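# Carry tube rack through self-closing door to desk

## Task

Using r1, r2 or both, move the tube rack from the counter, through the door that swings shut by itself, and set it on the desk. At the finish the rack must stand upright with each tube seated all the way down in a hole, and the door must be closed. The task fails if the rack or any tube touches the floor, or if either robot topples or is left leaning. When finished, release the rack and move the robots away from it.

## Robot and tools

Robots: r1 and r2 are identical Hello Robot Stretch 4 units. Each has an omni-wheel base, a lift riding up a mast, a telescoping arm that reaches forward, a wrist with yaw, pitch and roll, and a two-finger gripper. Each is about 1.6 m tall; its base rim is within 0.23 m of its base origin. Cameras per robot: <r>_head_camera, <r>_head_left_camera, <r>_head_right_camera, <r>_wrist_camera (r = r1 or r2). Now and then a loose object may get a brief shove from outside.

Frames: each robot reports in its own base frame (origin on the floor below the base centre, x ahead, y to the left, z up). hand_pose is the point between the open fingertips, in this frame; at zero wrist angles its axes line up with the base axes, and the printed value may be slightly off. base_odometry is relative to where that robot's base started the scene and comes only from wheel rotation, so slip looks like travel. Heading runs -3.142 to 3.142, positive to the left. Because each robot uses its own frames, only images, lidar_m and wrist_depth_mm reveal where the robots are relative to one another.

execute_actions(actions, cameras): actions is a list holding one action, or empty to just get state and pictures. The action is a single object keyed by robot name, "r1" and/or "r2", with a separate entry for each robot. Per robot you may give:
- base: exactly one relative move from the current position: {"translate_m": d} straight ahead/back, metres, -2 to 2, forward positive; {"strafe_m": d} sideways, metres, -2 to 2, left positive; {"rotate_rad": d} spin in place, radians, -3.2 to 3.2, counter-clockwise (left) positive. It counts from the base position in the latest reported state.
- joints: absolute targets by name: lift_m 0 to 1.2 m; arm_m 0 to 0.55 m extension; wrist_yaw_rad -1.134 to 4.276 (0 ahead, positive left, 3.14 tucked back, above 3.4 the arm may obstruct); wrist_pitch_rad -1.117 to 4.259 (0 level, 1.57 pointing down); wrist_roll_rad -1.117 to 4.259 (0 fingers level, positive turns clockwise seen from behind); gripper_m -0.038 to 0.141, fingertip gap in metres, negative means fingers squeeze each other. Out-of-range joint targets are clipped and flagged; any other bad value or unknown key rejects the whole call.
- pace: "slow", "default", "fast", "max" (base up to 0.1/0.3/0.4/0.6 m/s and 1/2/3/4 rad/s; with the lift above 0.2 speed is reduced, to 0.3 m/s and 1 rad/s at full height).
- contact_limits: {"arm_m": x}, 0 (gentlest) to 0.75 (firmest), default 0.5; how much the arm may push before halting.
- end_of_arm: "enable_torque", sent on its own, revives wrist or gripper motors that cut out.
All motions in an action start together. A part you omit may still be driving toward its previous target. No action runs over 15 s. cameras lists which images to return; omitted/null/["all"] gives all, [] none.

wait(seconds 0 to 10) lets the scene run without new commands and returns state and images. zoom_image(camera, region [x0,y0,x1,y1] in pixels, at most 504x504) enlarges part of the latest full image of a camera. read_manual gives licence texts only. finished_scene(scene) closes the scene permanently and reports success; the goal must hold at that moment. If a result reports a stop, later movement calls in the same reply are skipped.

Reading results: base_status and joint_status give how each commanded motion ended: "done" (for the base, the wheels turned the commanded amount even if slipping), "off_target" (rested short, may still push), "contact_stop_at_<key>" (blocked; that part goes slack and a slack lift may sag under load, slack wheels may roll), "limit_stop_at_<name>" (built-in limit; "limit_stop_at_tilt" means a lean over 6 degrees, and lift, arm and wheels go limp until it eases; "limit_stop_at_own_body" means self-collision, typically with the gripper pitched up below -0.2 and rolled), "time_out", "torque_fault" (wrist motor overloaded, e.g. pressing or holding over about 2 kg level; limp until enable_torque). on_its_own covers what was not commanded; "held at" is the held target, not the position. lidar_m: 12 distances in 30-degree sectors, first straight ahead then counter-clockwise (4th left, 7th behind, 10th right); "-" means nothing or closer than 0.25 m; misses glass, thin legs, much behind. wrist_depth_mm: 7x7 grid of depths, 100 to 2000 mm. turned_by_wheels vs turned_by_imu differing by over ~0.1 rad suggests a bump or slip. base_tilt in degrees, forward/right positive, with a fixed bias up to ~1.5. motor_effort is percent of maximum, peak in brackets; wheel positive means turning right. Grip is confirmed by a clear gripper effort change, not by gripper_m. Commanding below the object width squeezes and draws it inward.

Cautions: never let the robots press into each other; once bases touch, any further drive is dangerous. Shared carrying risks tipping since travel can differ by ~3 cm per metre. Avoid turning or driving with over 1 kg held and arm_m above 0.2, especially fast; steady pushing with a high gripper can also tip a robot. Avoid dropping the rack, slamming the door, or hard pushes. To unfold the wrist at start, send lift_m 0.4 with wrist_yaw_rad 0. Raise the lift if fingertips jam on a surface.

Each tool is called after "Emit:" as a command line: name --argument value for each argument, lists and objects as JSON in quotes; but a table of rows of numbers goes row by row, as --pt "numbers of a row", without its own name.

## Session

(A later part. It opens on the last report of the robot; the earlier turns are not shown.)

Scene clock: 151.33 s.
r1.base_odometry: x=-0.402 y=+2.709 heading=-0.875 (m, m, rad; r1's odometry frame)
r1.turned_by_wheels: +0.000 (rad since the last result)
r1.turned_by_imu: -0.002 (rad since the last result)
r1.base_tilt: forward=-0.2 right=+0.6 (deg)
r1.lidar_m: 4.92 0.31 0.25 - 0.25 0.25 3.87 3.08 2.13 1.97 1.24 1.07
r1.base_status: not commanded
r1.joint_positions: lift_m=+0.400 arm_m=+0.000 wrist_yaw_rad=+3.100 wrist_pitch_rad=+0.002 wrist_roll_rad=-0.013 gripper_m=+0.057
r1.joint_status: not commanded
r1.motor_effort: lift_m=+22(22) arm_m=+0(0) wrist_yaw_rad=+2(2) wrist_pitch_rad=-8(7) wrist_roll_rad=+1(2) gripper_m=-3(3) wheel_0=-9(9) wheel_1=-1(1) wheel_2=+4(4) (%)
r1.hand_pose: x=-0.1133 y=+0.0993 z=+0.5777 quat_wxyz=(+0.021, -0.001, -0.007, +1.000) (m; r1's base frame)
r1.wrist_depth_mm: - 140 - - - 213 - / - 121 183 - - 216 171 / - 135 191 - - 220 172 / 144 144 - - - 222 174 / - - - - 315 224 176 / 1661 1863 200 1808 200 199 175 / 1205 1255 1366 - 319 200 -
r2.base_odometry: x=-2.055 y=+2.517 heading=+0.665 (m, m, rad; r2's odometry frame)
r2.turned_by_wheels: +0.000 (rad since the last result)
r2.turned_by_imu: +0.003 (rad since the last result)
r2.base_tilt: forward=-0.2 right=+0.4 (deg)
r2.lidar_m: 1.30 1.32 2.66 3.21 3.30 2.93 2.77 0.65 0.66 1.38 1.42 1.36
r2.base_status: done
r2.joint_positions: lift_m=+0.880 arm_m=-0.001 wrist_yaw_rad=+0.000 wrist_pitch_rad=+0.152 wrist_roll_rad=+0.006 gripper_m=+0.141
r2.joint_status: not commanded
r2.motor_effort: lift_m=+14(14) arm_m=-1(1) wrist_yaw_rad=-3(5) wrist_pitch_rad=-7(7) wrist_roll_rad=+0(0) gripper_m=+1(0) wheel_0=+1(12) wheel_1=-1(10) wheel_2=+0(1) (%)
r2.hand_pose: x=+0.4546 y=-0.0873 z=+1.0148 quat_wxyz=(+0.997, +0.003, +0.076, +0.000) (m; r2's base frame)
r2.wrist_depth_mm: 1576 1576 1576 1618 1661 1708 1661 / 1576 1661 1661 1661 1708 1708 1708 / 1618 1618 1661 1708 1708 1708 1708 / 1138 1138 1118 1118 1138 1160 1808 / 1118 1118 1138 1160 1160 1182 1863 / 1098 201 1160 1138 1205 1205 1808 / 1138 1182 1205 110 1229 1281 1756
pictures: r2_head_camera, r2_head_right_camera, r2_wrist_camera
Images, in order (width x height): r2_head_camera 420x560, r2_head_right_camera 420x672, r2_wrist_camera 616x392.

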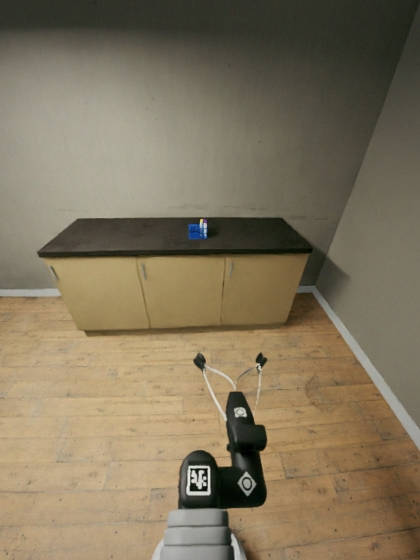

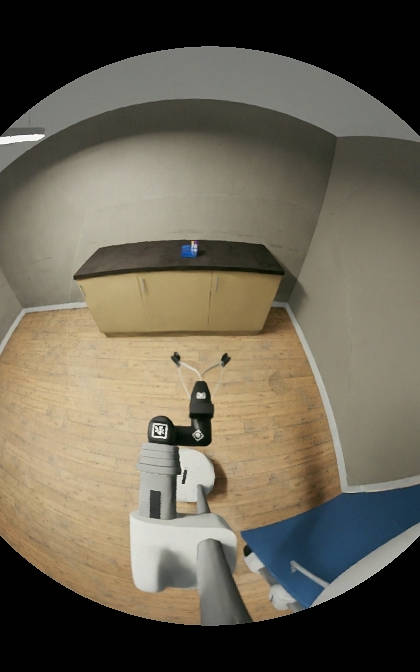

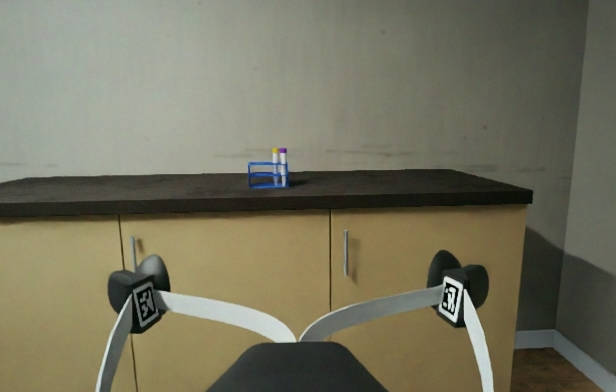

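Emit:
execute_actions --actions '[{"r2":{"base":{"rotate_rad":0.055}}}]' --cameras '[]'

Emit:
execute_actions --actions '[{"r2":{"base":{"translate_m":0.55}}}]' --cameras '["r2_head_camera","r2_wrist_camera"]'

Scene clock: 154.27 s.
r1.base_odometry: x=-0.402 y=+2.709 heading=-0.875 (m, m, rad; r1's odometry frame)
r1.turned_by_wheels: +0.000 (rad since the last result)
r1.turned_by_imu: -0.001 (rad since the last result)
r1.base_tilt: forward=-0.1 right=+0.6 (deg)
r1.lidar_m: 4.92 0.32 0.25 - 0.25 0.25 3.85 3.06 2.10 1.97 1.22 1.06
r1.base_status: not commanded
r1.joint_positions: lift_m=+0.400 arm_m=+0.000 wrist_yaw_rad=+3.100 wrist_pitch_rad=+0.002 wrist_roll_rad=-0.013 gripper_m=+0.057
r1.joint_status: not commanded
r1.motor_effort: lift_m=+22(23) arm_m=+0(0) wrist_yaw_rad=+2(4) wrist_pitch_rad=-10(9) wrist_roll_rad=-2(1) gripper_m=-3(1) wheel_0=-9(9) wheel_1=-1(1) wheel_2=+3(4) (%)
r1.hand_pose: x=-0.1133 y=+0.0993 z=+0.5777 quat_wxyz=(+0.021, -0.001, -0.007, +1.000) (m; r1's base frame)
r1.wrist_depth_mm: - 140 - - - 213 - / - 122 182 - - 217 170 / - 135 191 - - 219 173 / 144 144 - - - 221 174 / - - - - 312 223 175 / 1708 1808 199 1921 200 200 175 / 1182 1281 1397 - 320 199 -
r2.base_odometry: x=-2.055 y=+2.517 heading=+0.719 (m, m, rad; r2's odometry frame)
r2.turned_by_wheels: +0.054 (rad since the last result)
r2.turned_by_imu: +0.057 (rad since the last result)
r2.base_tilt: forward=-0.3 right=+0.4 (deg)
r2.lidar_m: 1.29 1.34 2.81 3.20 3.35 2.87 2.78 0.65 0.79 1.37 1.45 1.36
r2.base_status: done
r2.joint_positions: lift_m=+0.880 arm_m=-0.001 wrist_yaw_rad=+0.000 wrist_pitch_rad=+0.152 wrist_roll_rad=+0.006 gripper_m=+0.141
r2.joint_status: not commanded
r2.motor_effort: lift_m=+14(14) arm_m=-1(1) wrist_yaw_rad=-3(3) wrist_pitch_rad=-7(7) wrist_roll_rad=-1(1) gripper_m=+0(2) wheel_0=-3(9) wheel_1=-4(6) wheel_2=-1(6) (%)
r2.hand_pose: x=+0.4546 y=-0.0873 z=+1.0148 quat_wxyz=(+0.997, +0.003, +0.076, +0.000) (m; r2's base frame)
r2.wrist_depth_mm: 1661 1661 1661 1576 1537 1618 1618 / 1708 1708 1618 1708 1661 1661 1661 / 1756 1756 1661 1708 1708 1708 1661 / 1160 1118 1118 1118 1138 1138 1708 / 1138 1138 1138 1138 1138 1138 1756 / 1182 202 1138 1182 1182 1160 1808 / 1182 1182 1182 110 1205 1205 1708
pictures: none
No camera images: the call's "cameras" was empty. Leave "cameras" out to get every camera's image.

Scene clock: 157.60 s.
r1.base_odometry: x=-0.402 y=+2.709 heading=-0.875 (m, m, rad; r1's odometry frame)
r1.turned_by_wheels: +0.000 (rad since the last result)
r1.turned_by_imu: -0.001 (rad since the last result)
r1.base_tilt: forward=-0.1 right=+0.6 (deg)
r1.lidar_m: 4.92 0.33 0.25 - 0.25 0.25 3.88 3.07 2.11 1.97 1.20 1.05
r1.base_status: not commanded
r1.joint_positions: lift_m=+0.400 arm_m=+0.000 wrist_yaw_rad=+3.100 wrist_pitch_rad=+0.002 wrist_roll_rad=-0.013 gripper_m=+0.057
r1.joint_status: not commanded
r1.motor_effort: lift_m=+22(22) arm_m=+0(0) wrist_yaw_rad=+3(2) wrist_pitch_rad=-8(8) wrist_roll_rad=+0(0) gripper_m=-4(5) wheel_0=-9(9) wheel_1=-1(1) wheel_2=+3(4) (%)
r1.hand_pose: x=-0.1133 y=+0.0993 z=+0.5777 quat_wxyz=(+0.021, -0.001, -0.007, +1.000) (m; r1's base frame)
r1.wrist_depth_mm: - 141 - - - 213 - / - 122 183 - - 216 171 / - 135 191 - - 220 173 / 144 144 - - - 222 175 / - - - - 315 223 175 / 1708 1808 201 1808 200 200 175 / 1160 1308 1336 - 320 200 -
r2.base_odometry: x=-1.642 y=+2.880 heading=+0.720 (m, m, rad; r2's odometry frame)
r2.turned_by_wheels: +0.000 (rad since the last result)
r2.turned_by_imu: -0.001 (rad since the last result)
r2.base_tilt: forward=-0.2 right=+0.4 (deg)
r2.lidar_m: 0.72 0.78 1.06 3.19 3.32 3.45 3.38 1.14 1.43 1.38 1.11 0.77
r2.base_status: done
r2.joint_positions: lift_m=+0.880 arm_m=-0.001 wrist_yaw_rad=+0.000 wrist_pitch_rad=+0.152 wrist_roll_rad=+0.006 gripper_m=+0.141
r2.joint_status: not commanded
r2.motor_effort: lift_m=+14(14) arm_m=+0(1) wrist_yaw_rad=+0(1) wrist_pitch_rad=-7(7) wrist_roll_rad=+0(0) gripper_m=-1(3) wheel_0=+0(10) wheel_1=+1(7) wheel_2=+0(12) (%)
r2.hand_pose: x=+0.4546 y=-0.0873 z=+1.0148 quat_wxyz=(+0.997, +0.003, +0.076, +0.000) (m; r2's base frame)
r2.wrist_depth_mm: 1118 1118 1118 1098 1098 1118 1098 / 1138 1138 1138 1118 1138 1118 1138 / 1138 1160 1160 1160 1160 1138 1138 / 1205 1118 1098 946 1078 1060 1042 / 621 621 621 609 597 597 591 / 580 201 559 585 554 559 591 / 597 603 597 110 603 603 609
pictures: r2_head_camera, r2_wrist_camera
Images, in order (width x height): r2_head_camera 420x560, r2_wrist_camera 616x392.

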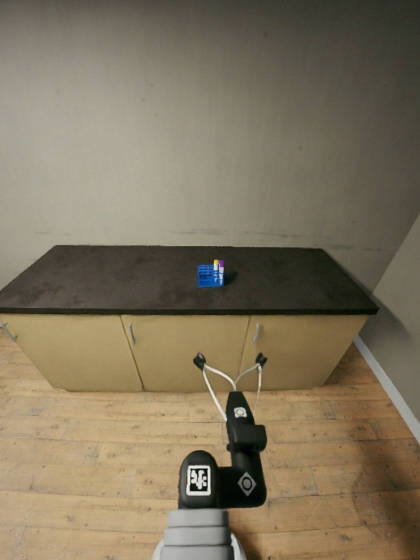

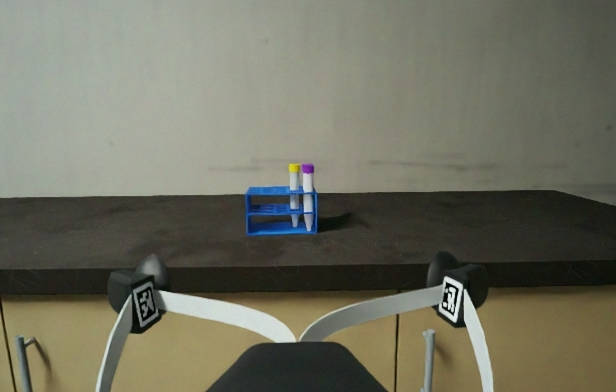

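Emit:
zoom_image --camera "r2_wrist_camera" --region '[220,150,350,250]'

Region (220, 150, 350, 250) of r2_wrist_camera's 616x392 image, scaled by 3.877; it fills the top 388 rows of this view, and the rest is white.

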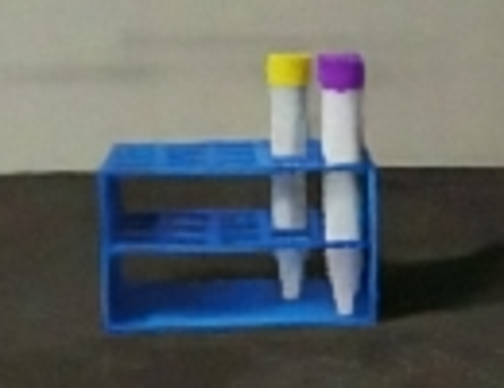

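Emit:
execute_actions --actions '[{"r2":{"base":{"strafe_m":0.03},"joints":{"lift_m":0.79}}}]' --cameras '[]'

Emit:
execute_actions --actions '[{"r2":{"base":{"translate_m":0.25},"joints":{"arm_m":0.1},"pace":"slow"}}]' --cameras '["r2_head_camera","r2_wrist_camera"]'

Scene clock: 164.07 s.
r1.base_odometry: x=-0.402 y=+2.709 heading=-0.875 (m, m, rad; r1's odometry frame)
r1.turned_by_wheels: +0.000 (rad since the last result)
r1.turned_by_imu: -0.002 (rad since the last result)
r1.base_tilt: forward=-0.2 right=+0.6 (deg)
r1.lidar_m: 4.93 0.32 0.25 - 0.25 0.25 3.88 3.10 2.13 1.94 1.22 1.05
r1.base_status: not commanded
r1.joint_positions: lift_m=+0.400 arm_m=+0.000 wrist_yaw_rad=+3.100 wrist_pitch_rad=+0.002 wrist_roll_rad=-0.013 gripper_m=+0.057
r1.joint_status: not commanded
r1.motor_effort: lift_m=+22(22) arm_m=+0(0) wrist_yaw_rad=+4(5) wrist_pitch_rad=-7(8) wrist_roll_rad=+1(1) gripper_m=-5(3) wheel_0=-9(9) wheel_1=-1(1) wheel_2=+3(3) (%)
r1.hand_pose: x=-0.1133 y=+0.0993 z=+0.5777 quat_wxyz=(+0.021, -0.001, -0.007, +1.000) (m; r1's base frame)
r1.wrist_depth_mm: - 141 - - - 213 - / - 121 183 - - 217 170 / - 135 192 - - 220 172 / 144 144 - - - 222 175 / - - - - 315 224 175 / 1708 1863 200 1808 200 200 176 / 1182 1281 1308 - 319 198 -
r2.base_odometry: x=-1.661 y=+2.902 heading=+0.720 (m, m, rad; r2's odometry frame)
r2.turned_by_wheels: +0.000 (rad since the last result)
r2.turned_by_imu: +0.002 (rad since the last result)
r2.base_tilt: forward=-0.2 right=+0.3 (deg)
r2.lidar_m: 0.73 0.78 1.06 3.17 3.29 3.44 3.39 1.16 1.48 1.41 1.09 0.79
r2.base_status: done
r2.joint_positions: lift_m=+0.790 arm_m=-0.001 wrist_yaw_rad=+0.000 wrist_pitch_rad=+0.152 wrist_roll_rad=+0.006 gripper_m=+0.141
r2.joint_status: all done
r2.motor_effort: lift_m=+13(13) arm_m=-1(1) wrist_yaw_rad=-1(0) wrist_pitch_rad=-6(7) wrist_roll_rad=-1(0) gripper_m=+6(2) wheel_0=+0(8) wheel_1=+0(10) wheel_2=+0(0) (%)
r2.hand_pose: x=+0.4546 y=-0.0873 z=+0.9248 quat_wxyz=(+0.997, +0.003, +0.076, +0.000) (m; r2's base frame)
r2.wrist_depth_mm: 1138 1118 1118 1118 1098 1118 1098 / 1138 1138 1138 1138 1138 1138 1118 / 1160 1182 1160 1160 1138 1160 1138 / 621 603 597 585 574 564 559 / 564 569 564 569 564 569 574 / 580 201 580 580 580 580 591 / 603 597 597 110 597 597 609
pictures: none
No camera images: the call's "cameras" was empty. Leave "cameras" out to get every camera's image.

Scene clock: 167.87 s.
r1.base_odometry: x=-0.402 y=+2.709 heading=-0.875 (m, m, rad; r1's odometry frame)
r1.turned_by_wheels: +0.000 (rad since the last result)
r1.turned_by_imu: -0.002 (rad since the last result)
r1.base_tilt: forward=-0.2 right=+0.7 (deg)
r1.lidar_m: 4.92 0.31 0.25 - 0.25 0.25 3.85 3.08 2.12 1.95 1.23 1.06
r1.base_status: not commanded
r1.joint_positions: lift_m=+0.400 arm_m=+0.000 wrist_yaw_rad=+3.100 wrist_pitch_rad=+0.002 wrist_roll_rad=-0.013 gripper_m=+0.057
r1.joint_status: not commanded
r1.motor_effort: lift_m=+22(22) arm_m=+0(0) wrist_yaw_rad=+3(5) wrist_pitch_rad=-7(8) wrist_roll_rad=+0(1) gripper_m=-3(5) wheel_0=-9(9) wheel_1=-1(1) wheel_2=+3(4) (%)
r1.hand_pose: x=-0.1133 y=+0.0993 z=+0.5777 quat_wxyz=(+0.021, -0.001, -0.007, +1.000) (m; r1's base frame)
r1.wrist_depth_mm: - 140 - - - 213 - / - 122 182 - - 216 170 / - 135 191 - - 220 173 / 144 144 - - - 221 174 / - - - - 315 223 175 / 1756 1863 200 1808 201 199 175 / 1182 1255 1397 - 319 199 -
r2.base_odometry: x=-1.474 y=+3.067 heading=+0.720 (m, m, rad; r2's odometry frame)
r2.turned_by_wheels: +0.000 (rad since the last result)
r2.turned_by_imu: +0.011 (rad since the last result)
r2.base_tilt: forward=-0.1 right=+0.4 (deg)
r2.lidar_m: 0.50 0.51 0.73 3.16 3.29 3.72 1.61 1.38 1.47 1.40 0.72 0.56
r2.base_status: done
r2.joint_positions: lift_m=+0.790 arm_m=+0.099 wrist_yaw_rad=-0.003 wrist_pitch_rad=+0.145 wrist_roll_rad=+0.006 gripper_m=+0.141
r2.joint_status: all done
r2.motor_effort: lift_m=+13(13) arm_m=+5(6) wrist_yaw_rad=+8(32) wrist_pitch_rad=+13(17) wrist_roll_rad=+0(1) gripper_m=+1(3) wheel_0=+3(5) wheel_1=+4(11) wheel_2=-4(13) (%)
r2.hand_pose: x=+0.5552 y=-0.0883 z=+0.9269 quat_wxyz=(+0.997, +0.003, +0.073, -0.002) (m; r2's base frame)
r2.wrist_depth_mm: 809 788 778 778 788 788 778 / 798 809 809 809 809 798 809 / 820 809 820 798 820 820 820 / 668 654 544 392 621 609 603 / 347 345 343 340 338 334 334 / 236 196 208 234 206 204 229 / 193 193 194 110 195 195 194
pictures: r2_head_camera, r2_wrist_camera
Images, in order (width x height): r2_head_camera 420x560, r2_wrist_camera 616x392.

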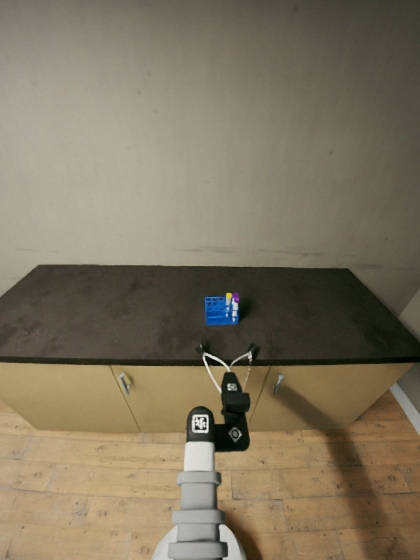

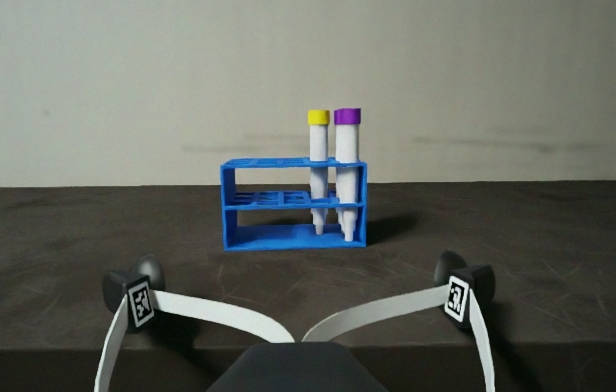

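Emit:
execute_actions --actions '[{"r2":{"joints":{"lift_m":0.82,"wrist_yaw_rad":0,"wrist_pitch_rad":0.15},"pace":"slow"}}]' --cameras '[]'

Emit:
execute_actions --actions '[{"r2":{"joints":{"arm_m":0.2},"contact_limits":{"arm_m":0.2},"pace":"slow"}}]' --cameras '["r2_wrist_camera"]'

Scene clock: 170.17 s.
r1.base_odometry: x=-0.402 y=+2.709 heading=-0.875 (m, m, rad; r1's odometry frame)
r1.turned_by_wheels: +0.000 (rad since the last result)
r1.turned_by_imu: -0.001 (rad since the last result)
r1.base_tilt: forward=-0.1 right=+0.7 (deg)
r1.lidar_m: 4.91 0.33 0.25 - 0.25 0.25 3.86 3.07 2.11 1.98 1.21 1.06
r1.base_status: not commanded
r1.joint_positions: lift_m=+0.400 arm_m=+0.000 wrist_yaw_rad=+3.100 wrist_pitch_rad=+0.002 wrist_roll_rad=-0.013 gripper_m=+0.057
r1.joint_status: not commanded
r1.motor_effort: lift_m=+22(22) arm_m=+0(0) wrist_yaw_rad=+5(6) wrist_pitch_rad=-10(9) wrist_roll_rad=+1(1) gripper_m=-4(5) wheel_0=-9(9) wheel_1=-1(1) wheel_2=+3(3) (%)
r1.hand_pose: x=-0.1133 y=+0.0993 z=+0.5777 quat_wxyz=(+0.021, -0.001, -0.007, +1.000) (m; r1's base frame)
r1.wrist_depth_mm: - 140 - - - 214 - / - 121 183 - - 216 171 / - 135 191 - - 220 173 / 143 144 - - - 222 174 / - - - - 314 224 175 / 1708 1863 200 1863 200 200 176 / 1205 1255 1366 - 320 199 -
r2.base_odometry: x=-1.474 y=+3.067 heading=+0.720 (m, m, rad; r2's odometry frame)
r2.turned_by_wheels: +0.000 (rad since the last result)
r2.turned_by_imu: +0.001 (rad since the last result)
r2.base_tilt: forward=-0.2 right=+0.4 (deg)
r2.lidar_m: 0.49 0.52 0.73 3.16 3.31 3.70 1.60 1.40 1.49 1.41 0.74 0.52
r2.base_status: not commanded
r2.joint_positions: lift_m=+0.820 arm_m=+0.099 wrist_yaw_rad=-0.001 wrist_pitch_rad=+0.152 wrist_roll_rad=+0.006 gripper_m=+0.141
r2.joint_status: all done
r2.motor_effort: lift_m=+23(23) arm_m=+4(5) wrist_yaw_rad=+1(11) wrist_pitch_rad=-6(13) wrist_roll_rad=+0(0) gripper_m=+2(1) wheel_0=+4(4) wheel_1=+5(4) wheel_2=-2(5) (%)
r2.hand_pose: x=+0.5553 y=-0.0876 z=+0.9541 quat_wxyz=(+0.997, +0.003, +0.076, -0.001) (m; r2's base frame)
r2.wrist_depth_mm: 798 788 809 768 778 778 778 / 798 809 798 809 788 798 798 / 809 831 831 831 820 809 798 / 778 768 654 394 732 715 715 / 424 424 384 370 404 404 404 / 289 202 255 286 253 251 279 / 220 210 220 110 218 215 215
pictures: none
No camera images: the call's "cameras" was empty. Leave "cameras" out to get every camera's image.

Scene clock: 172.47 s.
r1.base_odometry: x=-0.402 y=+2.709 heading=-0.875 (m, m, rad; r1's odometry frame)
r1.turned_by_wheels: +0.000 (rad since the last result)
r1.turned_by_imu: -0.001 (rad since the last result)
r1.base_tilt: forward=-0.2 right=+0.6 (deg)
r1.lidar_m: 4.91 0.33 0.25 - 0.25 0.25 3.87 3.08 2.12 1.97 1.21 1.06
r1.base_status: not commanded
r1.joint_positions: lift_m=+0.400 arm_m=+0.000 wrist_yaw_rad=+3.100 wrist_pitch_rad=+0.002 wrist_roll_rad=-0.013 gripper_m=+0.057
r1.joint_status: not commanded
r1.motor_effort: lift_m=+22(22) arm_m=+0(0) wrist_yaw_rad=+4(5) wrist_pitch_rad=-8(7) wrist_roll_rad=+0(0) gripper_m=-4(4) wheel_0=-9(9) wheel_1=-1(1) wheel_2=+4(4) (%)
r1.hand_pose: x=-0.1133 y=+0.0993 z=+0.5777 quat_wxyz=(+0.021, -0.001, -0.007, +1.000) (m; r1's base frame)
r1.wrist_depth_mm: - 140 - - - 214 - / - 122 183 - - 216 171 / - 135 191 - - 221 172 / 144 144 - - - 222 174 / - - - - 315 223 176 / 1756 1921 200 1808 201 199 175 / 1205 1308 1366 - 319 199 -
r2.base_odometry: x=-1.474 y=+3.067 heading=+0.720 (m, m, rad; r2's odometry frame)
r2.turned_by_wheels: +0.000 (rad since the last result)
r2.turned_by_imu: +0.001 (rad since the last result)
r2.base_tilt: forward=-0.2 right=+0.2 (deg)
r2.lidar_m: 0.50 0.53 0.74 3.15 3.29 3.70 1.58 1.40 1.48 1.41 0.73 0.54
r2.base_status: not commanded
r2.joint_positions: lift_m=+0.820 arm_m=+0.199 wrist_yaw_rad=+0.000 wrist_pitch_rad=+0.152 wrist_roll_rad=+0.006 gripper_m=+0.141
r2.joint_status: all done
r2.motor_effort: lift_m=+23(23) arm_m=+4(5) wrist_yaw_rad=-2(1) wrist_pitch_rad=-6(7) wrist_roll_rad=+0(0) gripper_m=+0(0) wheel_0=+4(4) wheel_1=+5(5) wheel_2=-2(2) (%)
r2.contact_limits: arm_m 0.2
r2.hand_pose: x=+0.6553 y=-0.0875 z=+0.9541 quat_wxyz=(+0.997, +0.003, +0.076, +0.000) (m; r2's base frame)
r2.wrist_depth_mm: 699 699 691 683 683 683 676 / 715 715 699 715 699 699 707 / 723 723 715 732 715 707 715 / 741 732 647 276 634 732 723 / 421 415 282 285 345 404 402 / 289 201 252 279 252 250 279 / 220 209 219 110 216 214 213
pictures: r2_wrist_camera
Images, in order (width x height): r2_wrist_camera 616x392.

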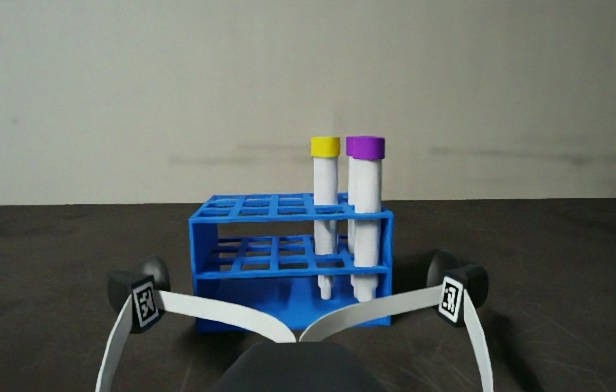

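Emit:
execute_actions --actions '[{"r2":{"joints":{"arm_m":0.295},"contact_limits":{"arm_m":0.2},"pace":"slow"}}]' --cameras '["r2_wrist_camera","r2_head_camera"]'

Scene clock: 176.33 s.
r1.base_odometry: x=-0.402 y=+2.709 heading=-0.875 (m, m, rad; r1's odometry frame)
r1.turned_by_wheels: +0.000 (rad since the last result)
r1.turned_by_imu: -0.002 (rad since the last result)
r1.base_tilt: forward=-0.2 right=+0.6 (deg)
r1.lidar_m: 4.92 0.30 0.25 - 0.25 0.26 3.87 3.08 2.12 1.97 1.22 1.06
r1.base_status: not commanded
r1.joint_positions: lift_m=+0.400 arm_m=+0.000 wrist_yaw_rad=+3.100 wrist_pitch_rad=+0.002 wrist_roll_rad=-0.013 gripper_m=+0.057
r1.joint_status: not commanded
r1.motor_effort: lift_m=+22(22) arm_m=+0(0) wrist_yaw_rad=+3(5) wrist_pitch_rad=-9(9) wrist_roll_rad=+2(0) gripper_m=-5(4) wheel_0=-9(9) wheel_1=+0(1) wheel_2=+3(4) (%)
r1.hand_pose: x=-0.1133 y=+0.0993 z=+0.5777 quat_wxyz=(+0.021, -0.001, -0.007, +1.000) (m; r1's base frame)
r1.wrist_depth_mm: - 140 - - - 213 - / - 122 183 - - 217 171 / - 135 192 - - 220 173 / 143 144 - - - 222 174 / - - - - 315 224 175 / 1708 1921 200 1863 200 200 175 / 1205 1229 1366 - 319 198 -
r2.base_odometry: x=-1.474 y=+3.067 heading=+0.720 (m, m, rad; r2's odometry frame)
r2.turned_by_wheels: +0.000 (rad since the last result)
r2.turned_by_imu: +0.001 (rad since the last result)
r2.base_tilt: forward=-0.1 right=+0.3 (deg)
r2.lidar_m: 0.49 0.51 0.72 3.15 3.31 3.72 1.59 1.40 1.47 1.42 0.72 0.52
r2.base_status: not commanded
r2.joint_positions: lift_m=+0.820 arm_m=+0.294 wrist_yaw_rad=+0.000 wrist_pitch_rad=+0.152 wrist_roll_rad=+0.006 gripper_m=+0.141
r2.joint_status: all done
r2.motor_effort: lift_m=+23(23) arm_m=+4(4) wrist_yaw_rad=+0(1) wrist_pitch_rad=-6(7) wrist_roll_rad=+0(0) gripper_m=+3(4) wheel_0=+4(4) wheel_1=+4(5) wheel_2=-2(2) (%)
r2.contact_limits: arm_m 0.2
r2.hand_pose: x=+0.7503 y=-0.0875 z=+0.9541 quat_wxyz=(+0.997, +0.003, +0.076, +0.000) (m; r2's base frame)
r2.wrist_depth_mm: 603 609 603 603 597 591 591 / 615 621 621 609 609 615 603 / 640 634 634 627 621 621 615 / 640 647 647 266 549 634 634 / 418 415 237 226 205 402 399 / 289 197 226 212 201 249 278 / 219 209 213 110 209 213 213
pictures: r2_head_camera, r2_wrist_camera
Images, in order (width x height): r2_head_camera 420x560, r2_wrist_camera 616x392.

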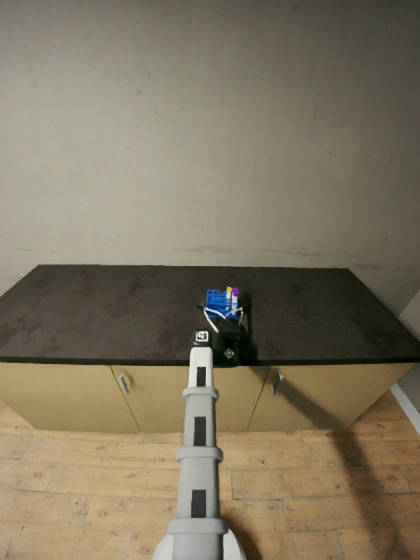

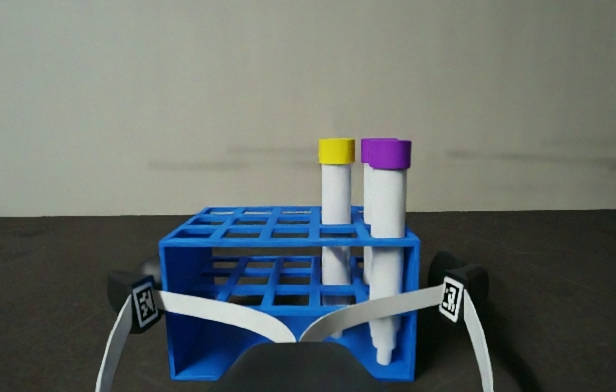

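Emit:
execute_actions --actions '[{"r2":{"joints":{"gripper_m":0.04},"pace":"slow"}}]' --cameras '[]'

Emit:
execute_actions --actions '[{"r2":{"joints":{"lift_m":0.87},"pace":"slow"}}]' --cameras '["r2_wrist_camera","r2_head_camera"]'

Scene clock: 182.37 s.
r1.base_odometry: x=-0.402 y=+2.709 heading=-0.875 (m, m, rad; r1's odometry frame)
r1.turned_by_wheels: +0.000 (rad since the last result)
r1.turned_by_imu: -0.002 (rad since the last result)
r1.base_tilt: forward=-0.2 right=+0.6 (deg)
r1.lidar_m: 4.92 0.31 0.25 - 0.25 0.25 3.87 3.10 2.11 1.98 1.23 1.05
r1.base_status: not commanded
r1.joint_positions: lift_m=+0.400 arm_m=+0.000 wrist_yaw_rad=+3.100 wrist_pitch_rad=+0.002 wrist_roll_rad=-0.013 gripper_m=+0.057
r1.joint_status: not commanded
r1.motor_effort: lift_m=+23(22) arm_m=+0(0) wrist_yaw_rad=+2(4) wrist_pitch_rad=-8(9) wrist_roll_rad=+1(1) gripper_m=-3(4) wheel_0=-9(9) wheel_1=-1(1) wheel_2=+3(3) (%)
r1.hand_pose: x=-0.1133 y=+0.0993 z=+0.5777 quat_wxyz=(+0.021, -0.001, -0.007, +1.000) (m; r1's base frame)
r1.wrist_depth_mm: - 141 - - - 215 - / - 122 184 - - 216 171 / - 135 191 - - 220 173 / 144 144 - - - 223 174 / - - - - 317 224 175 / 1708 1863 200 1863 200 199 175 / 1160 1336 1366 - 319 198 -
r2.base_odometry: x=-1.474 y=+3.067 heading=+0.720 (m, m, rad; r2's odometry frame)
r2.turned_by_wheels: +0.000 (rad since the last result)
r2.turned_by_imu: +0.002 (rad since the last result)
r2.base_tilt: forward=-0.1 right=+0.4 (deg)
r2.lidar_m: 0.51 0.52 0.73 3.17 3.29 3.70 1.61 1.39 1.49 1.40 0.72 0.52
r2.base_status: not commanded
r2.joint_positions: lift_m=+0.820 arm_m=+0.294 wrist_yaw_rad=+0.000 wrist_pitch_rad=+0.153 wrist_roll_rad=+0.006 gripper_m=+0.041
r2.joint_status: all done
r2.motor_effort: lift_m=+23(23) arm_m=+4(4) wrist_yaw_rad=+1(2) wrist_pitch_rad=-10(10) wrist_roll_rad=+1(0) gripper_m=-33(37) wheel_0=+4(4) wheel_1=+4(4) wheel_2=-2(2) (%)
r2.hand_pose: x=+0.7502 y=-0.0875 z=+0.9537 quat_wxyz=(+0.997, +0.003, +0.077, +0.000) (m; r2's base frame)
r2.wrist_depth_mm: 609 603 603 597 597 591 591 / 627 615 621 621 609 609 609 / 640 634 627 621 627 634 615 / 647 647 647 634 197 627 640 / 415 413 205 202 176 399 397 / 285 173 202 201 178 176 276 / 197 208 166 110 186 213 202
pictures: none
No camera images: the call's "cameras" was empty. Leave "cameras" out to get every camera's image.

Scene clock: 183.67 s.
r1.base_odometry: x=-0.402 y=+2.709 heading=-0.875 (m, m, rad; r1's odometry frame)
r1.turned_by_wheels: +0.000 (rad since the last result)
r1.turned_by_imu: -0.001 (rad since the last result)
r1.base_tilt: forward=-0.2 right=+0.6 (deg)
r1.lidar_m: 4.92 0.29 0.25 - 0.25 0.25 3.86 3.09 2.12 1.97 1.23 1.07
r1.base_status: not commanded
r1.joint_positions: lift_m=+0.400 arm_m=+0.000 wrist_yaw_rad=+3.100 wrist_pitch_rad=+0.002 wrist_roll_rad=-0.013 gripper_m=+0.057
r1.joint_status: not commanded
r1.motor_effort: lift_m=+22(22) arm_m=+0(0) wrist_yaw_rad=+3(3) wrist_pitch_rad=-8(9) wrist_roll_rad=+2(0) gripper_m=-1(2) wheel_0=-9(9) wheel_1=-1(1) wheel_2=+3(4) (%)
r1.hand_pose: x=-0.1133 y=+0.0993 z=+0.5777 quat_wxyz=(+0.021, -0.001, -0.007, +1.000) (m; r1's base frame)
r1.wrist_depth_mm: - 141 - - - 213 - / - 122 183 - - 216 171 / - 135 190 - - 220 172 / 144 144 - - - 222 174 / - - - - 315 224 176 / 1708 1863 199 1808 200 199 175 / 1205 1255 1366 - 320 199 -
r2.base_odometry: x=-1.474 y=+3.067 heading=+0.720 (m, m, rad; r2's odometry frame)
r2.turned_by_wheels: +0.000 (rad since the last result)
r2.turned_by_imu: +0.000 (rad since the last result)
r2.base_tilt: forward=-0.2 right=+0.3 (deg)
r2.lidar_m: 0.49 0.53 0.71 3.15 3.29 3.70 1.59 1.41 1.47 1.41 0.72 0.52
r2.base_status: not commanded
r2.joint_positions: lift_m=+0.870 arm_m=+0.294 wrist_yaw_rad=+0.000 wrist_pitch_rad=+0.153 wrist_roll_rad=+0.006 gripper_m=+0.041
r2.joint_status: all done
r2.motor_effort: lift_m=+23(24) arm_m=+4(4) wrist_yaw_rad=+0(2) wrist_pitch_rad=-10(10) wrist_roll_rad=+0(0) gripper_m=-33(37) wheel_0=+4(4) wheel_1=+4(4) wheel_2=-2(2) (%)
r2.hand_pose: x=+0.7502 y=-0.0875 z=+1.0037 quat_wxyz=(+0.997, +0.003, +0.077, +0.000) (m; r2's base frame)
r2.wrist_depth_mm: 603 603 597 603 591 597 585 / 615 615 615 621 615 615 597 / 627 634 627 621 621 615 627 / 661 640 647 640 198 640 640 / 580 574 206 202 175 549 549 / 394 172 203 201 179 176 382 / 274 287 166 110 185 294 287
pictures: r2_head_camera, r2_wrist_camera
Images, in order (width x height): r2_head_camera 420x560, r2_wrist_camera 616x392.

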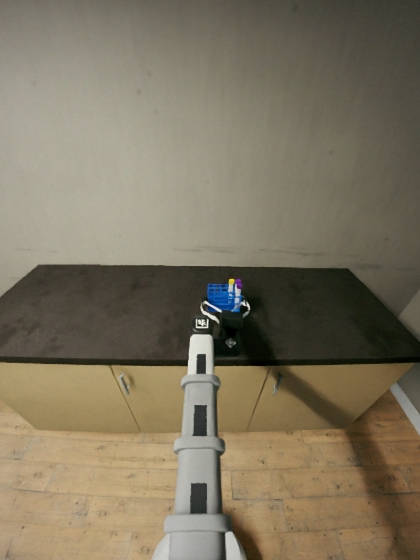

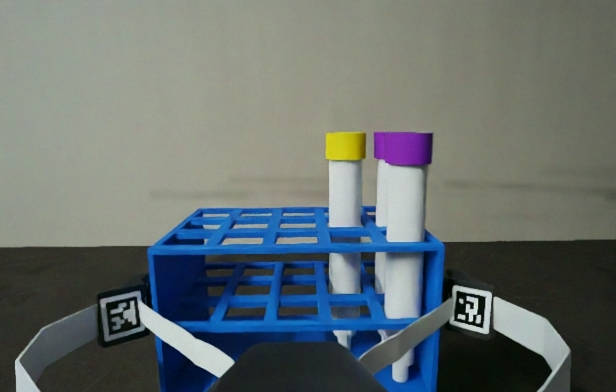

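Emit:
execute_actions --actions '[{"r2":{"joints":{"arm_m":0.02},"pace":"slow"}}]' --cameras '[]'

Emit:
execute_actions --actions '[{"r2":{"base":{"translate_m":-0.6}}}]' --cameras '[]'

Emit:
execute_actions --actions '[{"r2":{"base":{"strafe_m":0.8},"joints":{"lift_m":0.85}}}]' --cameras '[]'

Emit:
execute_actions --actions '[{"r2":{"base":{"translate_m":-1.9}}}]' --cameras '["r2_wrist_camera","r2_head_camera","r2_head_right_camera"]'

Scene clock: 190.33 s.
r1.base_odometry: x=-0.402 y=+2.709 heading=-0.875 (m, m, rad; r1's odometry frame)
r1.turned_by_wheels: +0.000 (rad since the last result)
r1.turned_by_imu: -0.003 (rad since the last result)
r1.base_tilt: forward=-0.1 right=+0.6 (deg)
r1.lidar_m: 4.92 0.32 0.25 - 0.25 0.26 3.85 3.09 2.11 1.96 1.23 1.06
r1.base_status: not commanded
r1.joint_positions: lift_m=+0.400 arm_m=+0.000 wrist_yaw_rad=+3.100 wrist_pitch_rad=+0.002 wrist_roll_rad=-0.013 gripper_m=+0.057
r1.joint_status: not commanded
r1.motor_effort: lift_m=+22(22) arm_m=+0(0) wrist_yaw_rad=+4(2) wrist_pitch_rad=-8(9) wrist_roll_rad=+1(1) gripper_m=-5(4) wheel_0=-9(9) wheel_1=-1(1) wheel_2=+3(3) (%)
r1.hand_pose: x=-0.1133 y=+0.0993 z=+0.5777 quat_wxyz=(+0.021, -0.001, -0.007, +1.000) (m; r1's base frame)
r1.wrist_depth_mm: - 140 - - - 213 - / - 122 183 - - 216 170 / - 135 192 - - 221 172 / 144 144 - - - 222 175 / - - - - 315 224 175 / 1756 1808 200 1863 200 199 175 / 1205 1308 1366 - 319 199 -
r2.base_odometry: x=-1.474 y=+3.067 heading=+0.720 (m, m, rad; r2's odometry frame)
r2.turned_by_wheels: +0.000 (rad since the last result)
r2.turned_by_imu: +0.003 (rad since the last result)
r2.base_tilt: forward=-0.3 right=+0.3 (deg)
r2.lidar_m: 0.43 0.53 0.74 3.16 3.30 3.72 1.58 1.40 1.48 1.41 0.73 0.43
r2.base_status: not commanded
r2.joint_positions: lift_m=+0.870 arm_m=+0.021 wrist_yaw_rad=+0.000 wrist_pitch_rad=+0.154 wrist_roll_rad=+0.006 gripper_m=+0.041
r2.joint_status: all done
r2.motor_effort: lift_m=+23(23) arm_m=-4(4) wrist_yaw_rad=+0(0) wrist_pitch_rad=-10(10) wrist_roll_rad=+0(1) gripper_m=-39(34) wheel_0=+4(4) wheel_1=+5(4) wheel_2=-2(3) (%)
r2.hand_pose: x=+0.4767 y=-0.0875 z=+1.0037 quat_wxyz=(+0.997, +0.003, +0.077, +0.000) (m; r2's base frame)
r2.wrist_depth_mm: 878 866 854 842 854 854 842 / 878 891 891 878 878 878 866 / 917 904 904 904 891 891 878 / 917 931 931 904 197 891 878 / 585 580 206 203 176 559 549 / 399 173 202 202 178 176 384 / 283 290 166 110 185 298 283
pictures: none
No camera images: the call's "cameras" was empty. Leave "cameras" out to get every camera's image.

Scene clock: 193.83 s.
r1.base_odometry: x=-0.402 y=+2.709 heading=-0.875 (m, m, rad; r1's odometry frame)
r1.turned_by_wheels: +0.000 (rad since the last result)
r1.turned_by_imu: -0.001 (rad since the last result)
r1.base_tilt: forward=-0.2 right=+0.7 (deg)
r1.lidar_m: 4.92 0.31 0.25 - 0.25 0.25 3.87 3.09 2.11 1.96 1.22 1.04
r1.base_status: not commanded
r1.joint_positions: lift_m=+0.400 arm_m=+0.000 wrist_yaw_rad=+3.100 wrist_pitch_rad=+0.002 wrist_roll_rad=-0.013 gripper_m=+0.057
r1.joint_status: not commanded
r1.motor_effort: lift_m=+22(22) arm_m=+0(0) wrist_yaw_rad=+4(4) wrist_pitch_rad=-8(7) wrist_roll_rad=+0(1) gripper_m=-7(4) wheel_0=-9(9) wheel_1=+0(1) wheel_2=+4(3) (%)
r1.hand_pose: x=-0.1133 y=+0.0993 z=+0.5777 quat_wxyz=(+0.021, -0.001, -0.007, +1.000) (m; r1's base frame)
r1.wrist_depth_mm: - 140 - - - 213 - / - 122 183 - - 216 171 / - 135 191 - - 220 173 / 144 144 - - - 222 175 / - - - - 317 225 174 / 1661 1863 200 1808 200 200 175 / 1205 1281 1397 - 320 198 -
r2.base_odometry: x=-1.925 y=+2.672 heading=+0.720 (m, m, rad; r2's odometry frame)
r2.turned_by_wheels: +0.000 (rad since the last result)
r2.turned_by_imu: +0.003 (rad since the last result)
r2.base_tilt: forward=-0.2 right=+0.2 (deg)
r2.lidar_m: 0.44 1.14 2.54 3.16 3.33 3.08 2.98 0.82 1.03 1.40 1.49 1.17
r2.base_status: done
r2.joint_positions: lift_m=+0.870 arm_m=+0.021 wrist_yaw_rad=+0.000 wrist_pitch_rad=+0.154 wrist_roll_rad=+0.006 gripper_m=+0.041
r2.joint_status: not commanded
r2.motor_effort: lift_m=+22(23) arm_m=-4(4) wrist_yaw_rad=-1(0) wrist_pitch_rad=-11(11) wrist_roll_rad=+0(0) gripper_m=-32(35) wheel_0=-1(8) wheel_1=-2(7) wheel_2=-1(12) (%)
r2.hand_pose: x=+0.4767 y=-0.0875 z=+1.0037 quat_wxyz=(+0.997, +0.003, +0.077, +0.000) (m; r2's base frame)
r2.wrist_depth_mm: 1430 1430 1397 1464 1430 1430 1430 / 1464 1464 1430 1464 1430 1430 1397 / 1499 1499 1499 1499 1499 1499 1499 / 1078 1042 1060 891 196 991 976 / 904 917 205 202 175 931 917 / 931 173 202 201 178 176 931 / 960 976 166 110 186 976 960
pictures: none
No camera images: the call's "cameras" was empty. Leave "cameras" out to get every camera's image.

Scene clock: 197.83 s.
r1.base_odometry: x=-0.402 y=+2.709 heading=-0.875 (m, m, rad; r1's odometry frame)
r1.turned_by_wheels: +0.000 (rad since the last result)
r1.turned_by_imu: -0.002 (rad since the last result)
r1.base_tilt: forward=-0.2 right=+0.6 (deg)
r1.lidar_m: 4.92 0.32 0.25 - 0.25 0.25 3.88 3.08 2.10 1.98 1.24 1.07
r1.base_status: not commanded
r1.joint_positions: lift_m=+0.400 arm_m=+0.000 wrist_yaw_rad=+3.100 wrist_pitch_rad=+0.002 wrist_roll_rad=-0.013 gripper_m=+0.057
r1.joint_status: not commanded
r1.motor_effort: lift_m=+22(22) arm_m=+0(0) wrist_yaw_rad=+4(4) wrist_pitch_rad=-9(9) wrist_roll_rad=-1(1) gripper_m=-1(4) wheel_0=-9(9) wheel_1=-1(1) wheel_2=+3(3) (%)
r1.hand_pose: x=-0.1133 y=+0.0993 z=+0.5777 quat_wxyz=(+0.021, -0.001, -0.007, +1.000) (m; r1's base frame)
r1.wrist_depth_mm: - 140 - - - 213 - / - 121 183 - - 217 171 / - 135 191 - - 220 173 / 144 144 - - - 223 175 / - - - - 315 224 175 / 1661 1921 200 1808 201 200 175 / 1205 1255 1397 - 319 199 -
r2.base_odometry: x=-2.452 y=+3.273 heading=+0.720 (m, m, rad; r2's odometry frame)
r2.turned_by_wheels: +0.000 (rad since the last result)
r2.turned_by_imu: +0.001 (rad since the last result)
r2.base_tilt: forward=-0.2 right=+0.2 (deg)
r2.lidar_m: 0.44 1.85 2.45 2.37 2.47 3.07 2.96 3.09 1.43 2.23 1.60 0.44
r2.base_status: done
r2.joint_positions: lift_m=+0.850 arm_m=+0.021 wrist_yaw_rad=+0.000 wrist_pitch_rad=+0.154 wrist_roll_rad=+0.006 gripper_m=+0.041
r2.joint_status: all done
r2.motor_effort: lift_m=+13(19) arm_m=-4(4) wrist_yaw_rad=+2(1) wrist_pitch_rad=-10(10) wrist_roll_rad=+0(0) gripper_m=-35(35) wheel_0=+0(17) wheel_1=+0(10) wheel_2=+0(3) (%)
r2.hand_pose: x=+0.4767 y=-0.0875 z=+0.9844 quat_wxyz=(+0.997, +0.003, +0.077, +0.000) (m; r2's base frame)
r2.wrist_depth_mm: 1464 1430 1397 1397 1430 1397 1397 / 1499 1499 1464 1499 1464 1430 1430 / 1537 1499 1576 1464 1499 1537 1499 / 1576 1537 1366 866 198 891 904 / 1576 1576 204 202 176 904 931 / 1618 173 202 202 179 176 931 / 1618 1708 166 110 185 976 976
pictures: none
No camera images: the call's "cameras" was empty. Leave "cameras" out to get every camera's image.

Scene clock: 205.67 s.
r1.base_odometry: x=-0.402 y=+2.709 heading=-0.875 (m, m, rad; r1's odometry frame)
r1.turned_by_wheels: +0.000 (rad since the last result)
r1.turned_by_imu: -0.003 (rad since the last result)
r1.base_tilt: forward=-0.2 right=+0.6 (deg)
r1.lidar_m: 4.92 0.31 0.25 - 0.25 0.26 3.88 1.32 1.61 1.97 1.23 1.07
r1.base_status: not commanded
r1.joint_positions: lift_m=+0.400 arm_m=+0.000 wrist_yaw_rad=+3.100 wrist_pitch_rad=+0.002 wrist_roll_rad=-0.013 gripper_m=+0.057
r1.joint_status: not commanded
r1.motor_effort: lift_m=+23(23) arm_m=+0(0) wrist_yaw_rad=+3(3) wrist_pitch_rad=-8(9) wrist_roll_rad=-1(1) gripper_m=-4(3) wheel_0=-9(9) wheel_1=-1(1) wheel_2=+4(3) (%)
r1.hand_pose: x=-0.1133 y=+0.0993 z=+0.5777 quat_wxyz=(+0.021, -0.001, -0.007, +1.000) (m; r1's base frame)
r1.wrist_depth_mm: - 141 - - - 213 - / - 122 183 - - 218 170 / - 135 191 - - 219 173 / 144 144 - - - 223 174 / - - - - 315 224 175 / 1366 1863 200 1808 200 200 175 / 1182 1281 1366 - 320 200 -
r2.base_odometry: x=-3.881 y=+2.021 heading=+0.719 (m, m, rad; r2's odometry frame)
r2.turned_by_wheels: +0.000 (rad since the last result)
r2.turned_by_imu: +0.009 (rad since the last result)
r2.base_tilt: forward=-0.3 right=+0.3 (deg)
r2.lidar_m: 0.45 3.34 2.48 2.41 1.48 1.10 1.05 1.10 1.56 2.17 1.43 0.42
r2.base_status: done
r2.joint_positions: lift_m=+0.850 arm_m=+0.021 wrist_yaw_rad=+0.000 wrist_pitch_rad=+0.154 wrist_roll_rad=+0.006 gripper_m=+0.041
r2.joint_status: not commanded
r2.motor_effort: lift_m=+14(14) arm_m=-4(4) wrist_yaw_rad=-3(1) wrist_pitch_rad=-10(11) wrist_roll_rad=+0(0) gripper_m=-34(37) wheel_0=-1(5) wheel_1=-4(7) wheel_2=+0(8) (%)
r2.hand_pose: x=+0.4767 y=-0.0875 z=+0.9844 quat_wxyz=(+0.997, +0.003, +0.077, +0.000) (m; r2's base frame)
r2.wrist_depth_mm: - - - - - - - / - - - - - - - / - - - - - - - / - - - - 199 - - / - - 205 202 177 - - / - 173 202 202 179 176 - / 1618 1661 167 110 186 1756 1708
pictures: r2_head_camera, r2_head_right_camera, r2_wrist_camera
Images, in order (width x height): r2_head_camera 420x560, r2_head_right_camera 420x672, r2_wrist_camera 616x392.

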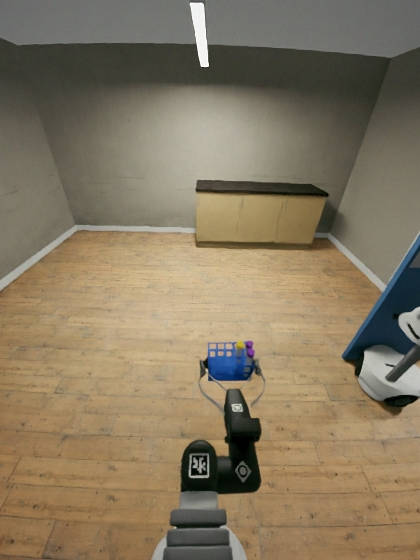

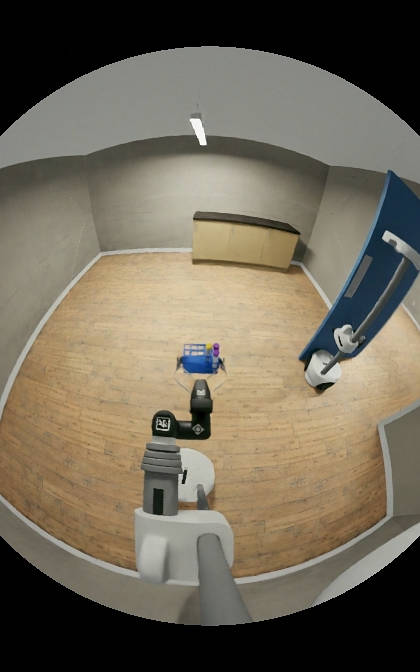

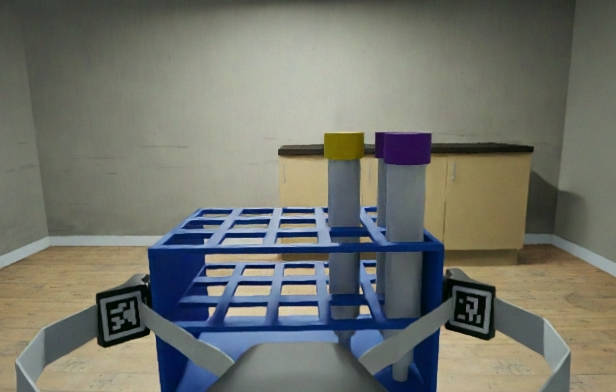

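Emit:
execute_actions --actions '[{"r2":{"base":{"rotate_rad":-1.55},"pace":"slow"}}]' --cameras '["r2_head_camera","r2_head_left_camera"]'

Scene clock: 210.57 s.
r1.base_odometry: x=-0.402 y=+2.709 heading=-0.875 (m, m, rad; r1's odometry frame)
r1.turned_by_wheels: +0.000 (rad since the last result)
r1.turned_by_imu: -0.002 (rad since the last result)
r1.base_tilt: forward=-0.1 right=+0.7 (deg)
r1.lidar_m: 4.92 0.33 0.25 - 0.25 0.27 3.85 1.45 1.28 1.98 1.22 1.05
r1.base_status: not commanded
r1.joint_positions: lift_m=+0.400 arm_m=+0.000 wrist_yaw_rad=+3.100 wrist_pitch_rad=+0.002 wrist_roll_rad=-0.013 gripper_m=+0.057
r1.joint_status: not commanded
r1.motor_effort: lift_m=+22(22) arm_m=+0(0) wrist_yaw_rad=+2(3) wrist_pitch_rad=-8(9) wrist_roll_rad=-1(1) gripper_m=-3(3) wheel_0=-9(9) wheel_1=-1(1) wheel_2=+3(3) (%)
r1.hand_pose: x=-0.1133 y=+0.0993 z=+0.5777 quat_wxyz=(+0.021, -0.001, -0.007, +1.000) (m; r1's base frame)
r1.wrist_depth_mm: - 140 - - - 213 - / - 122 183 - - 216 170 / - 135 191 - - 220 172 / 144 144 - - - 222 174 / - - - - 315 223 175 / 1336 1863 200 1808 200 199 175 / 1160 1281 1397 - 320 200 -
r2.base_odometry: x=-3.881 y=+2.021 heading=-0.830 (m, m, rad; r2's odometry frame)
r2.turned_by_wheels: -1.549 (rad since the last result)
r2.turned_by_imu: -1.584 (rad since the last result)
r2.base_tilt: forward=-0.3 right=+0.3 (deg)
r2.lidar_m: 0.43 1.41 3.11 3.00 3.31 2.50 2.41 1.45 1.09 1.04 1.10 0.43
r2.base_status: done
r2.joint_positions: lift_m=+0.850 arm_m=+0.021 wrist_yaw_rad=+0.000 wrist_pitch_rad=+0.154 wrist_roll_rad=+0.006 gripper_m=+0.041
r2.joint_status: not commanded
r2.motor_effort: lift_m=+14(14) arm_m=-4(4) wrist_yaw_rad=-1(0) wrist_pitch_rad=-11(11) wrist_roll_rad=+0(0) gripper_m=-35(35) wheel_0=+3(5) wheel_1=+6(7) wheel_2=+3(4) (%)
r2.hand_pose: x=+0.4767 y=-0.0874 z=+0.9844 quat_wxyz=(+0.997, +0.003, +0.077, +0.000) (m; r2's base frame)
r2.wrist_depth_mm: 1708 - - 1863 1808 1756 1537 / 1708 - - 1808 1808 1863 1618 / 1708 - - 1863 1863 1863 1618 / 1708 - - 1983 197 1863 1576 / 1537 - 204 202 176 1983 1661 / 1576 173 202 202 179 176 1537 / 1118 1708 166 110 186 1756 1464
pictures: r2_head_camera, r2_head_left_camera
Images, in order (width x height): r2_head_camera 420x560, r2_head_left_camera 420x672.

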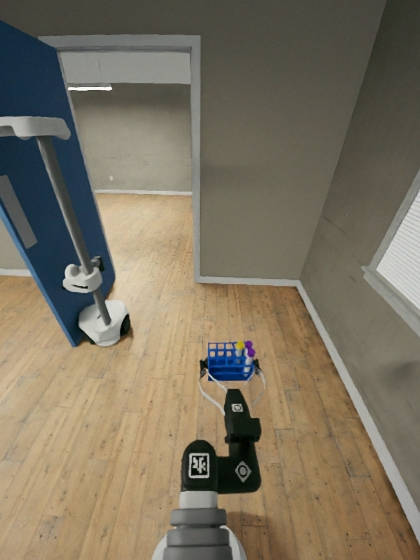

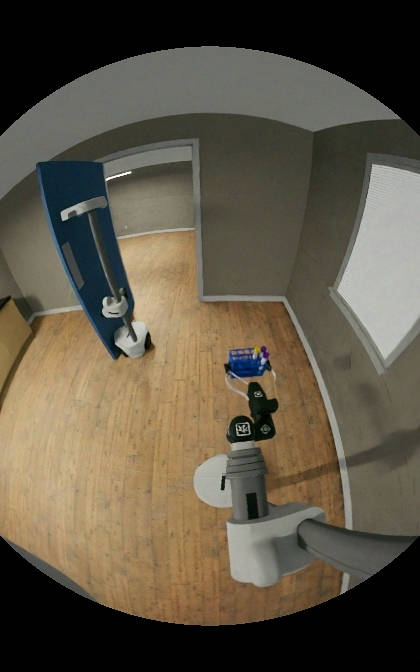

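Emit:
execute_actions --actions '[{"r2":{"base":{"strafe_m":0.3}}}]' --cameras '[]'

Emit:
execute_actions --actions '[{"r2":{"base":{"translate_m":0.8}}}]' --cameras '["r2_head_camera","r2_head_left_camera","r1_head_right_camera"]'

Scene clock: 216.57 s.
r1.base_odometry: x=-0.402 y=+2.709 heading=-0.875 (m, m, rad; r1's odometry frame)
r1.turned_by_wheels: +0.000 (rad since the last result)
r1.turned_by_imu: -0.002 (rad since the last result)
r1.base_tilt: forward=-0.2 right=+0.6 (deg)
r1.lidar_m: 4.92 0.33 0.25 - 0.25 0.25 3.87 1.11 2.12 1.97 1.23 1.07
r1.base_status: not commanded
r1.joint_positions: lift_m=+0.400 arm_m=+0.000 wrist_yaw_rad=+3.100 wrist_pitch_rad=+0.002 wrist_roll_rad=-0.013 gripper_m=+0.057
r1.joint_status: not commanded
r1.motor_effort: lift_m=+22(22) arm_m=+0(0) wrist_yaw_rad=+3(6) wrist_pitch_rad=-8(8) wrist_roll_rad=+0(2) gripper_m=-3(4) wheel_0=-9(9) wheel_1=+0(1) wheel_2=+4(3) (%)
r1.hand_pose: x=-0.1133 y=+0.0993 z=+0.5777 quat_wxyz=(+0.021, -0.001, -0.007, +1.000) (m; r1's base frame)
r1.wrist_depth_mm: - 140 - - - 213 - / - 122 183 - - 218 170 / - 135 191 - - 220 173 / 144 144 - - - 223 174 / - - - - 315 223 175 / 1255 1366 200 1808 200 200 175 / 1182 1255 1366 - 320 200 -
r2.base_odometry: x=-3.660 y=+2.224 heading=-0.829 (m, m, rad; r2's odometry frame)
r2.turned_by_wheels: +0.000 (rad since the last result)
r2.turned_by_imu: +0.002 (rad since the last result)
r2.base_tilt: forward=-0.3 right=+0.3 (deg)
r2.lidar_m: 0.43 1.28 2.82 2.69 3.29 2.48 2.39 1.89 1.41 1.35 1.38 0.45
r2.base_status: done
r2.joint_positions: lift_m=+0.850 arm_m=+0.021 wrist_yaw_rad=+0.000 wrist_pitch_rad=+0.154 wrist_roll_rad=+0.006 gripper_m=+0.041
r2.joint_status: not commanded
r2.motor_effort: lift_m=+14(14) arm_m=-4(4) wrist_yaw_rad=-3(0) wrist_pitch_rad=-11(10) wrist_roll_rad=+0(0) gripper_m=-36(30) wheel_0=+0(11) wheel_1=+3(11) wheel_2=+0(1) (%)
r2.hand_pose: x=+0.4767 y=-0.0874 z=+0.9844 quat_wxyz=(+0.997, +0.003, +0.077, +0.000) (m; r2's base frame)
r2.wrist_depth_mm: 1160 - - - 1756 1808 1708 / 1229 - - - 1808 1863 1808 / 1205 1983 - - 1921 1921 1921 / 1281 1983 - - 196 1921 1921 / 1138 1098 205 203 176 1921 1921 / 1098 172 202 202 179 176 - / 1098 1281 166 110 186 1756 1661
pictures: none
No camera images: the call's "cameras" was empty. Leave "cameras" out to get every camera's image.

Scene clock: 220.70 s.
r1.base_odometry: x=-0.402 y=+2.709 heading=-0.875 (m, m, rad; r1's odometry frame)
r1.turned_by_wheels: +0.000 (rad since the last result)
r1.turned_by_imu: -0.002 (rad since the last result)
r1.base_tilt: forward=-0.1 right=+0.6 (deg)
r1.lidar_m: 4.92 0.31 0.25 - 0.25 0.25 3.88 0.64 0.64 0.58 1.23 1.07
r1.base_status: not commanded
r1.joint_positions: lift_m=+0.400 arm_m=+0.000 wrist_yaw_rad=+3.100 wrist_pitch_rad=+0.002 wrist_roll_rad=-0.013 gripper_m=+0.057
r1.joint_status: not commanded
r1.motor_effort: lift_m=+23(22) arm_m=+0(0) wrist_yaw_rad=+4(3) wrist_pitch_rad=-9(6) wrist_roll_rad=+0(1) gripper_m=-3(3) wheel_0=-9(9) wheel_1=-1(0) wheel_2=+3(3) (%)
r1.hand_pose: x=-0.1133 y=+0.0993 z=+0.5777 quat_wxyz=(+0.021, -0.001, -0.007, +1.000) (m; r1's base frame)
r1.wrist_depth_mm: - 141 - - - 214 - / - 122 183 - - 216 170 / - 135 191 - - 220 172 / 144 144 - - - 222 174 / - - - - 317 224 174 / 1708 1808 199 1863 200 198 175 / 1205 1281 1366 - 317 200 -
r2.base_odometry: x=-3.120 y=+1.634 heading=-0.829 (m, m, rad; r2's odometry frame)
r2.turned_by_wheels: +0.000 (rad since the last result)
r2.turned_by_imu: -0.001 (rad since the last result)
r2.base_tilt: forward=-0.2 right=+0.3 (deg)
r2.lidar_m: 0.44 0.61 0.62 2.69 2.81 3.28 3.24 1.95 1.42 1.35 1.42 0.46
r2.base_status: done
r2.joint_positions: lift_m=+0.850 arm_m=+0.021 wrist_yaw_rad=+0.000 wrist_pitch_rad=+0.154 wrist_roll_rad=+0.006 gripper_m=+0.041
r2.joint_status: not commanded
r2.motor_effort: lift_m=+14(14) arm_m=-4(4) wrist_yaw_rad=+1(3) wrist_pitch_rad=-11(11) wrist_roll_rad=+0(0) gripper_m=-35(35) wheel_0=+0(10) wheel_1=+2(9) wheel_2=+0(14) (%)
r2.hand_pose: x=+0.4767 y=-0.0874 z=+0.9844 quat_wxyz=(+0.997, +0.003, +0.077, +0.000) (m; r2's base frame)
r2.wrist_depth_mm: - - - - 1042 1060 1042 / - - - - 1098 1060 1060 / - - - - 1098 1098 1098 / - - - - 196 1138 1118 / 1366 - 205 202 176 1160 1138 / 1182 173 202 200 179 176 1182 / 1098 1708 166 110 185 1281 1229
pictures: r1_head_right_camera, r2_head_camera, r2_head_left_camera
Images, in order (width x height): r1_head_right_camera 420x672, r2_head_camera 420x560, r2_head_left_camera 420x672.

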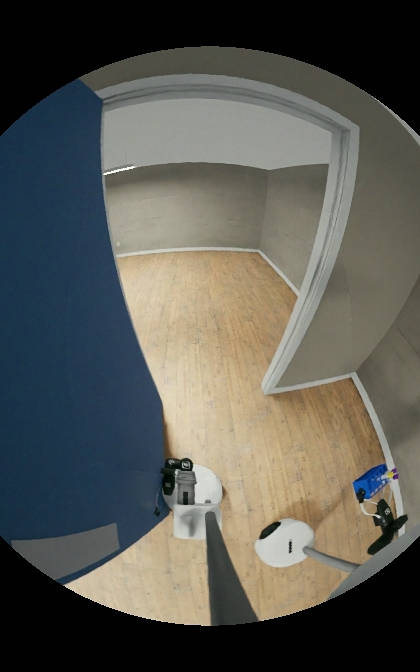

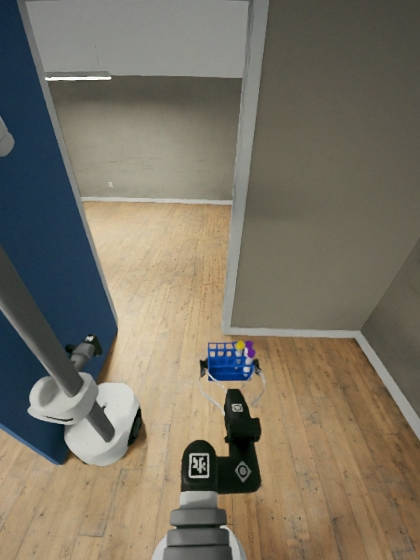

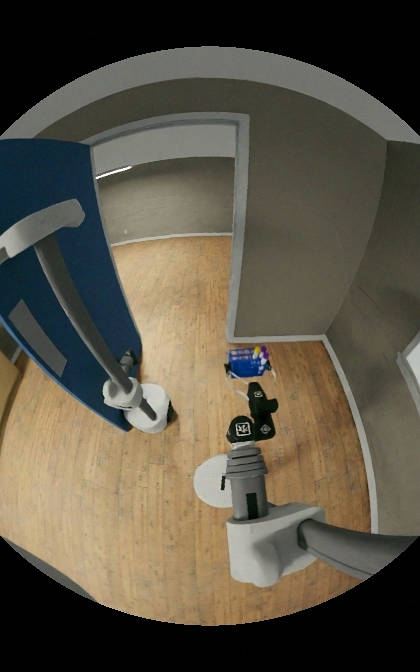

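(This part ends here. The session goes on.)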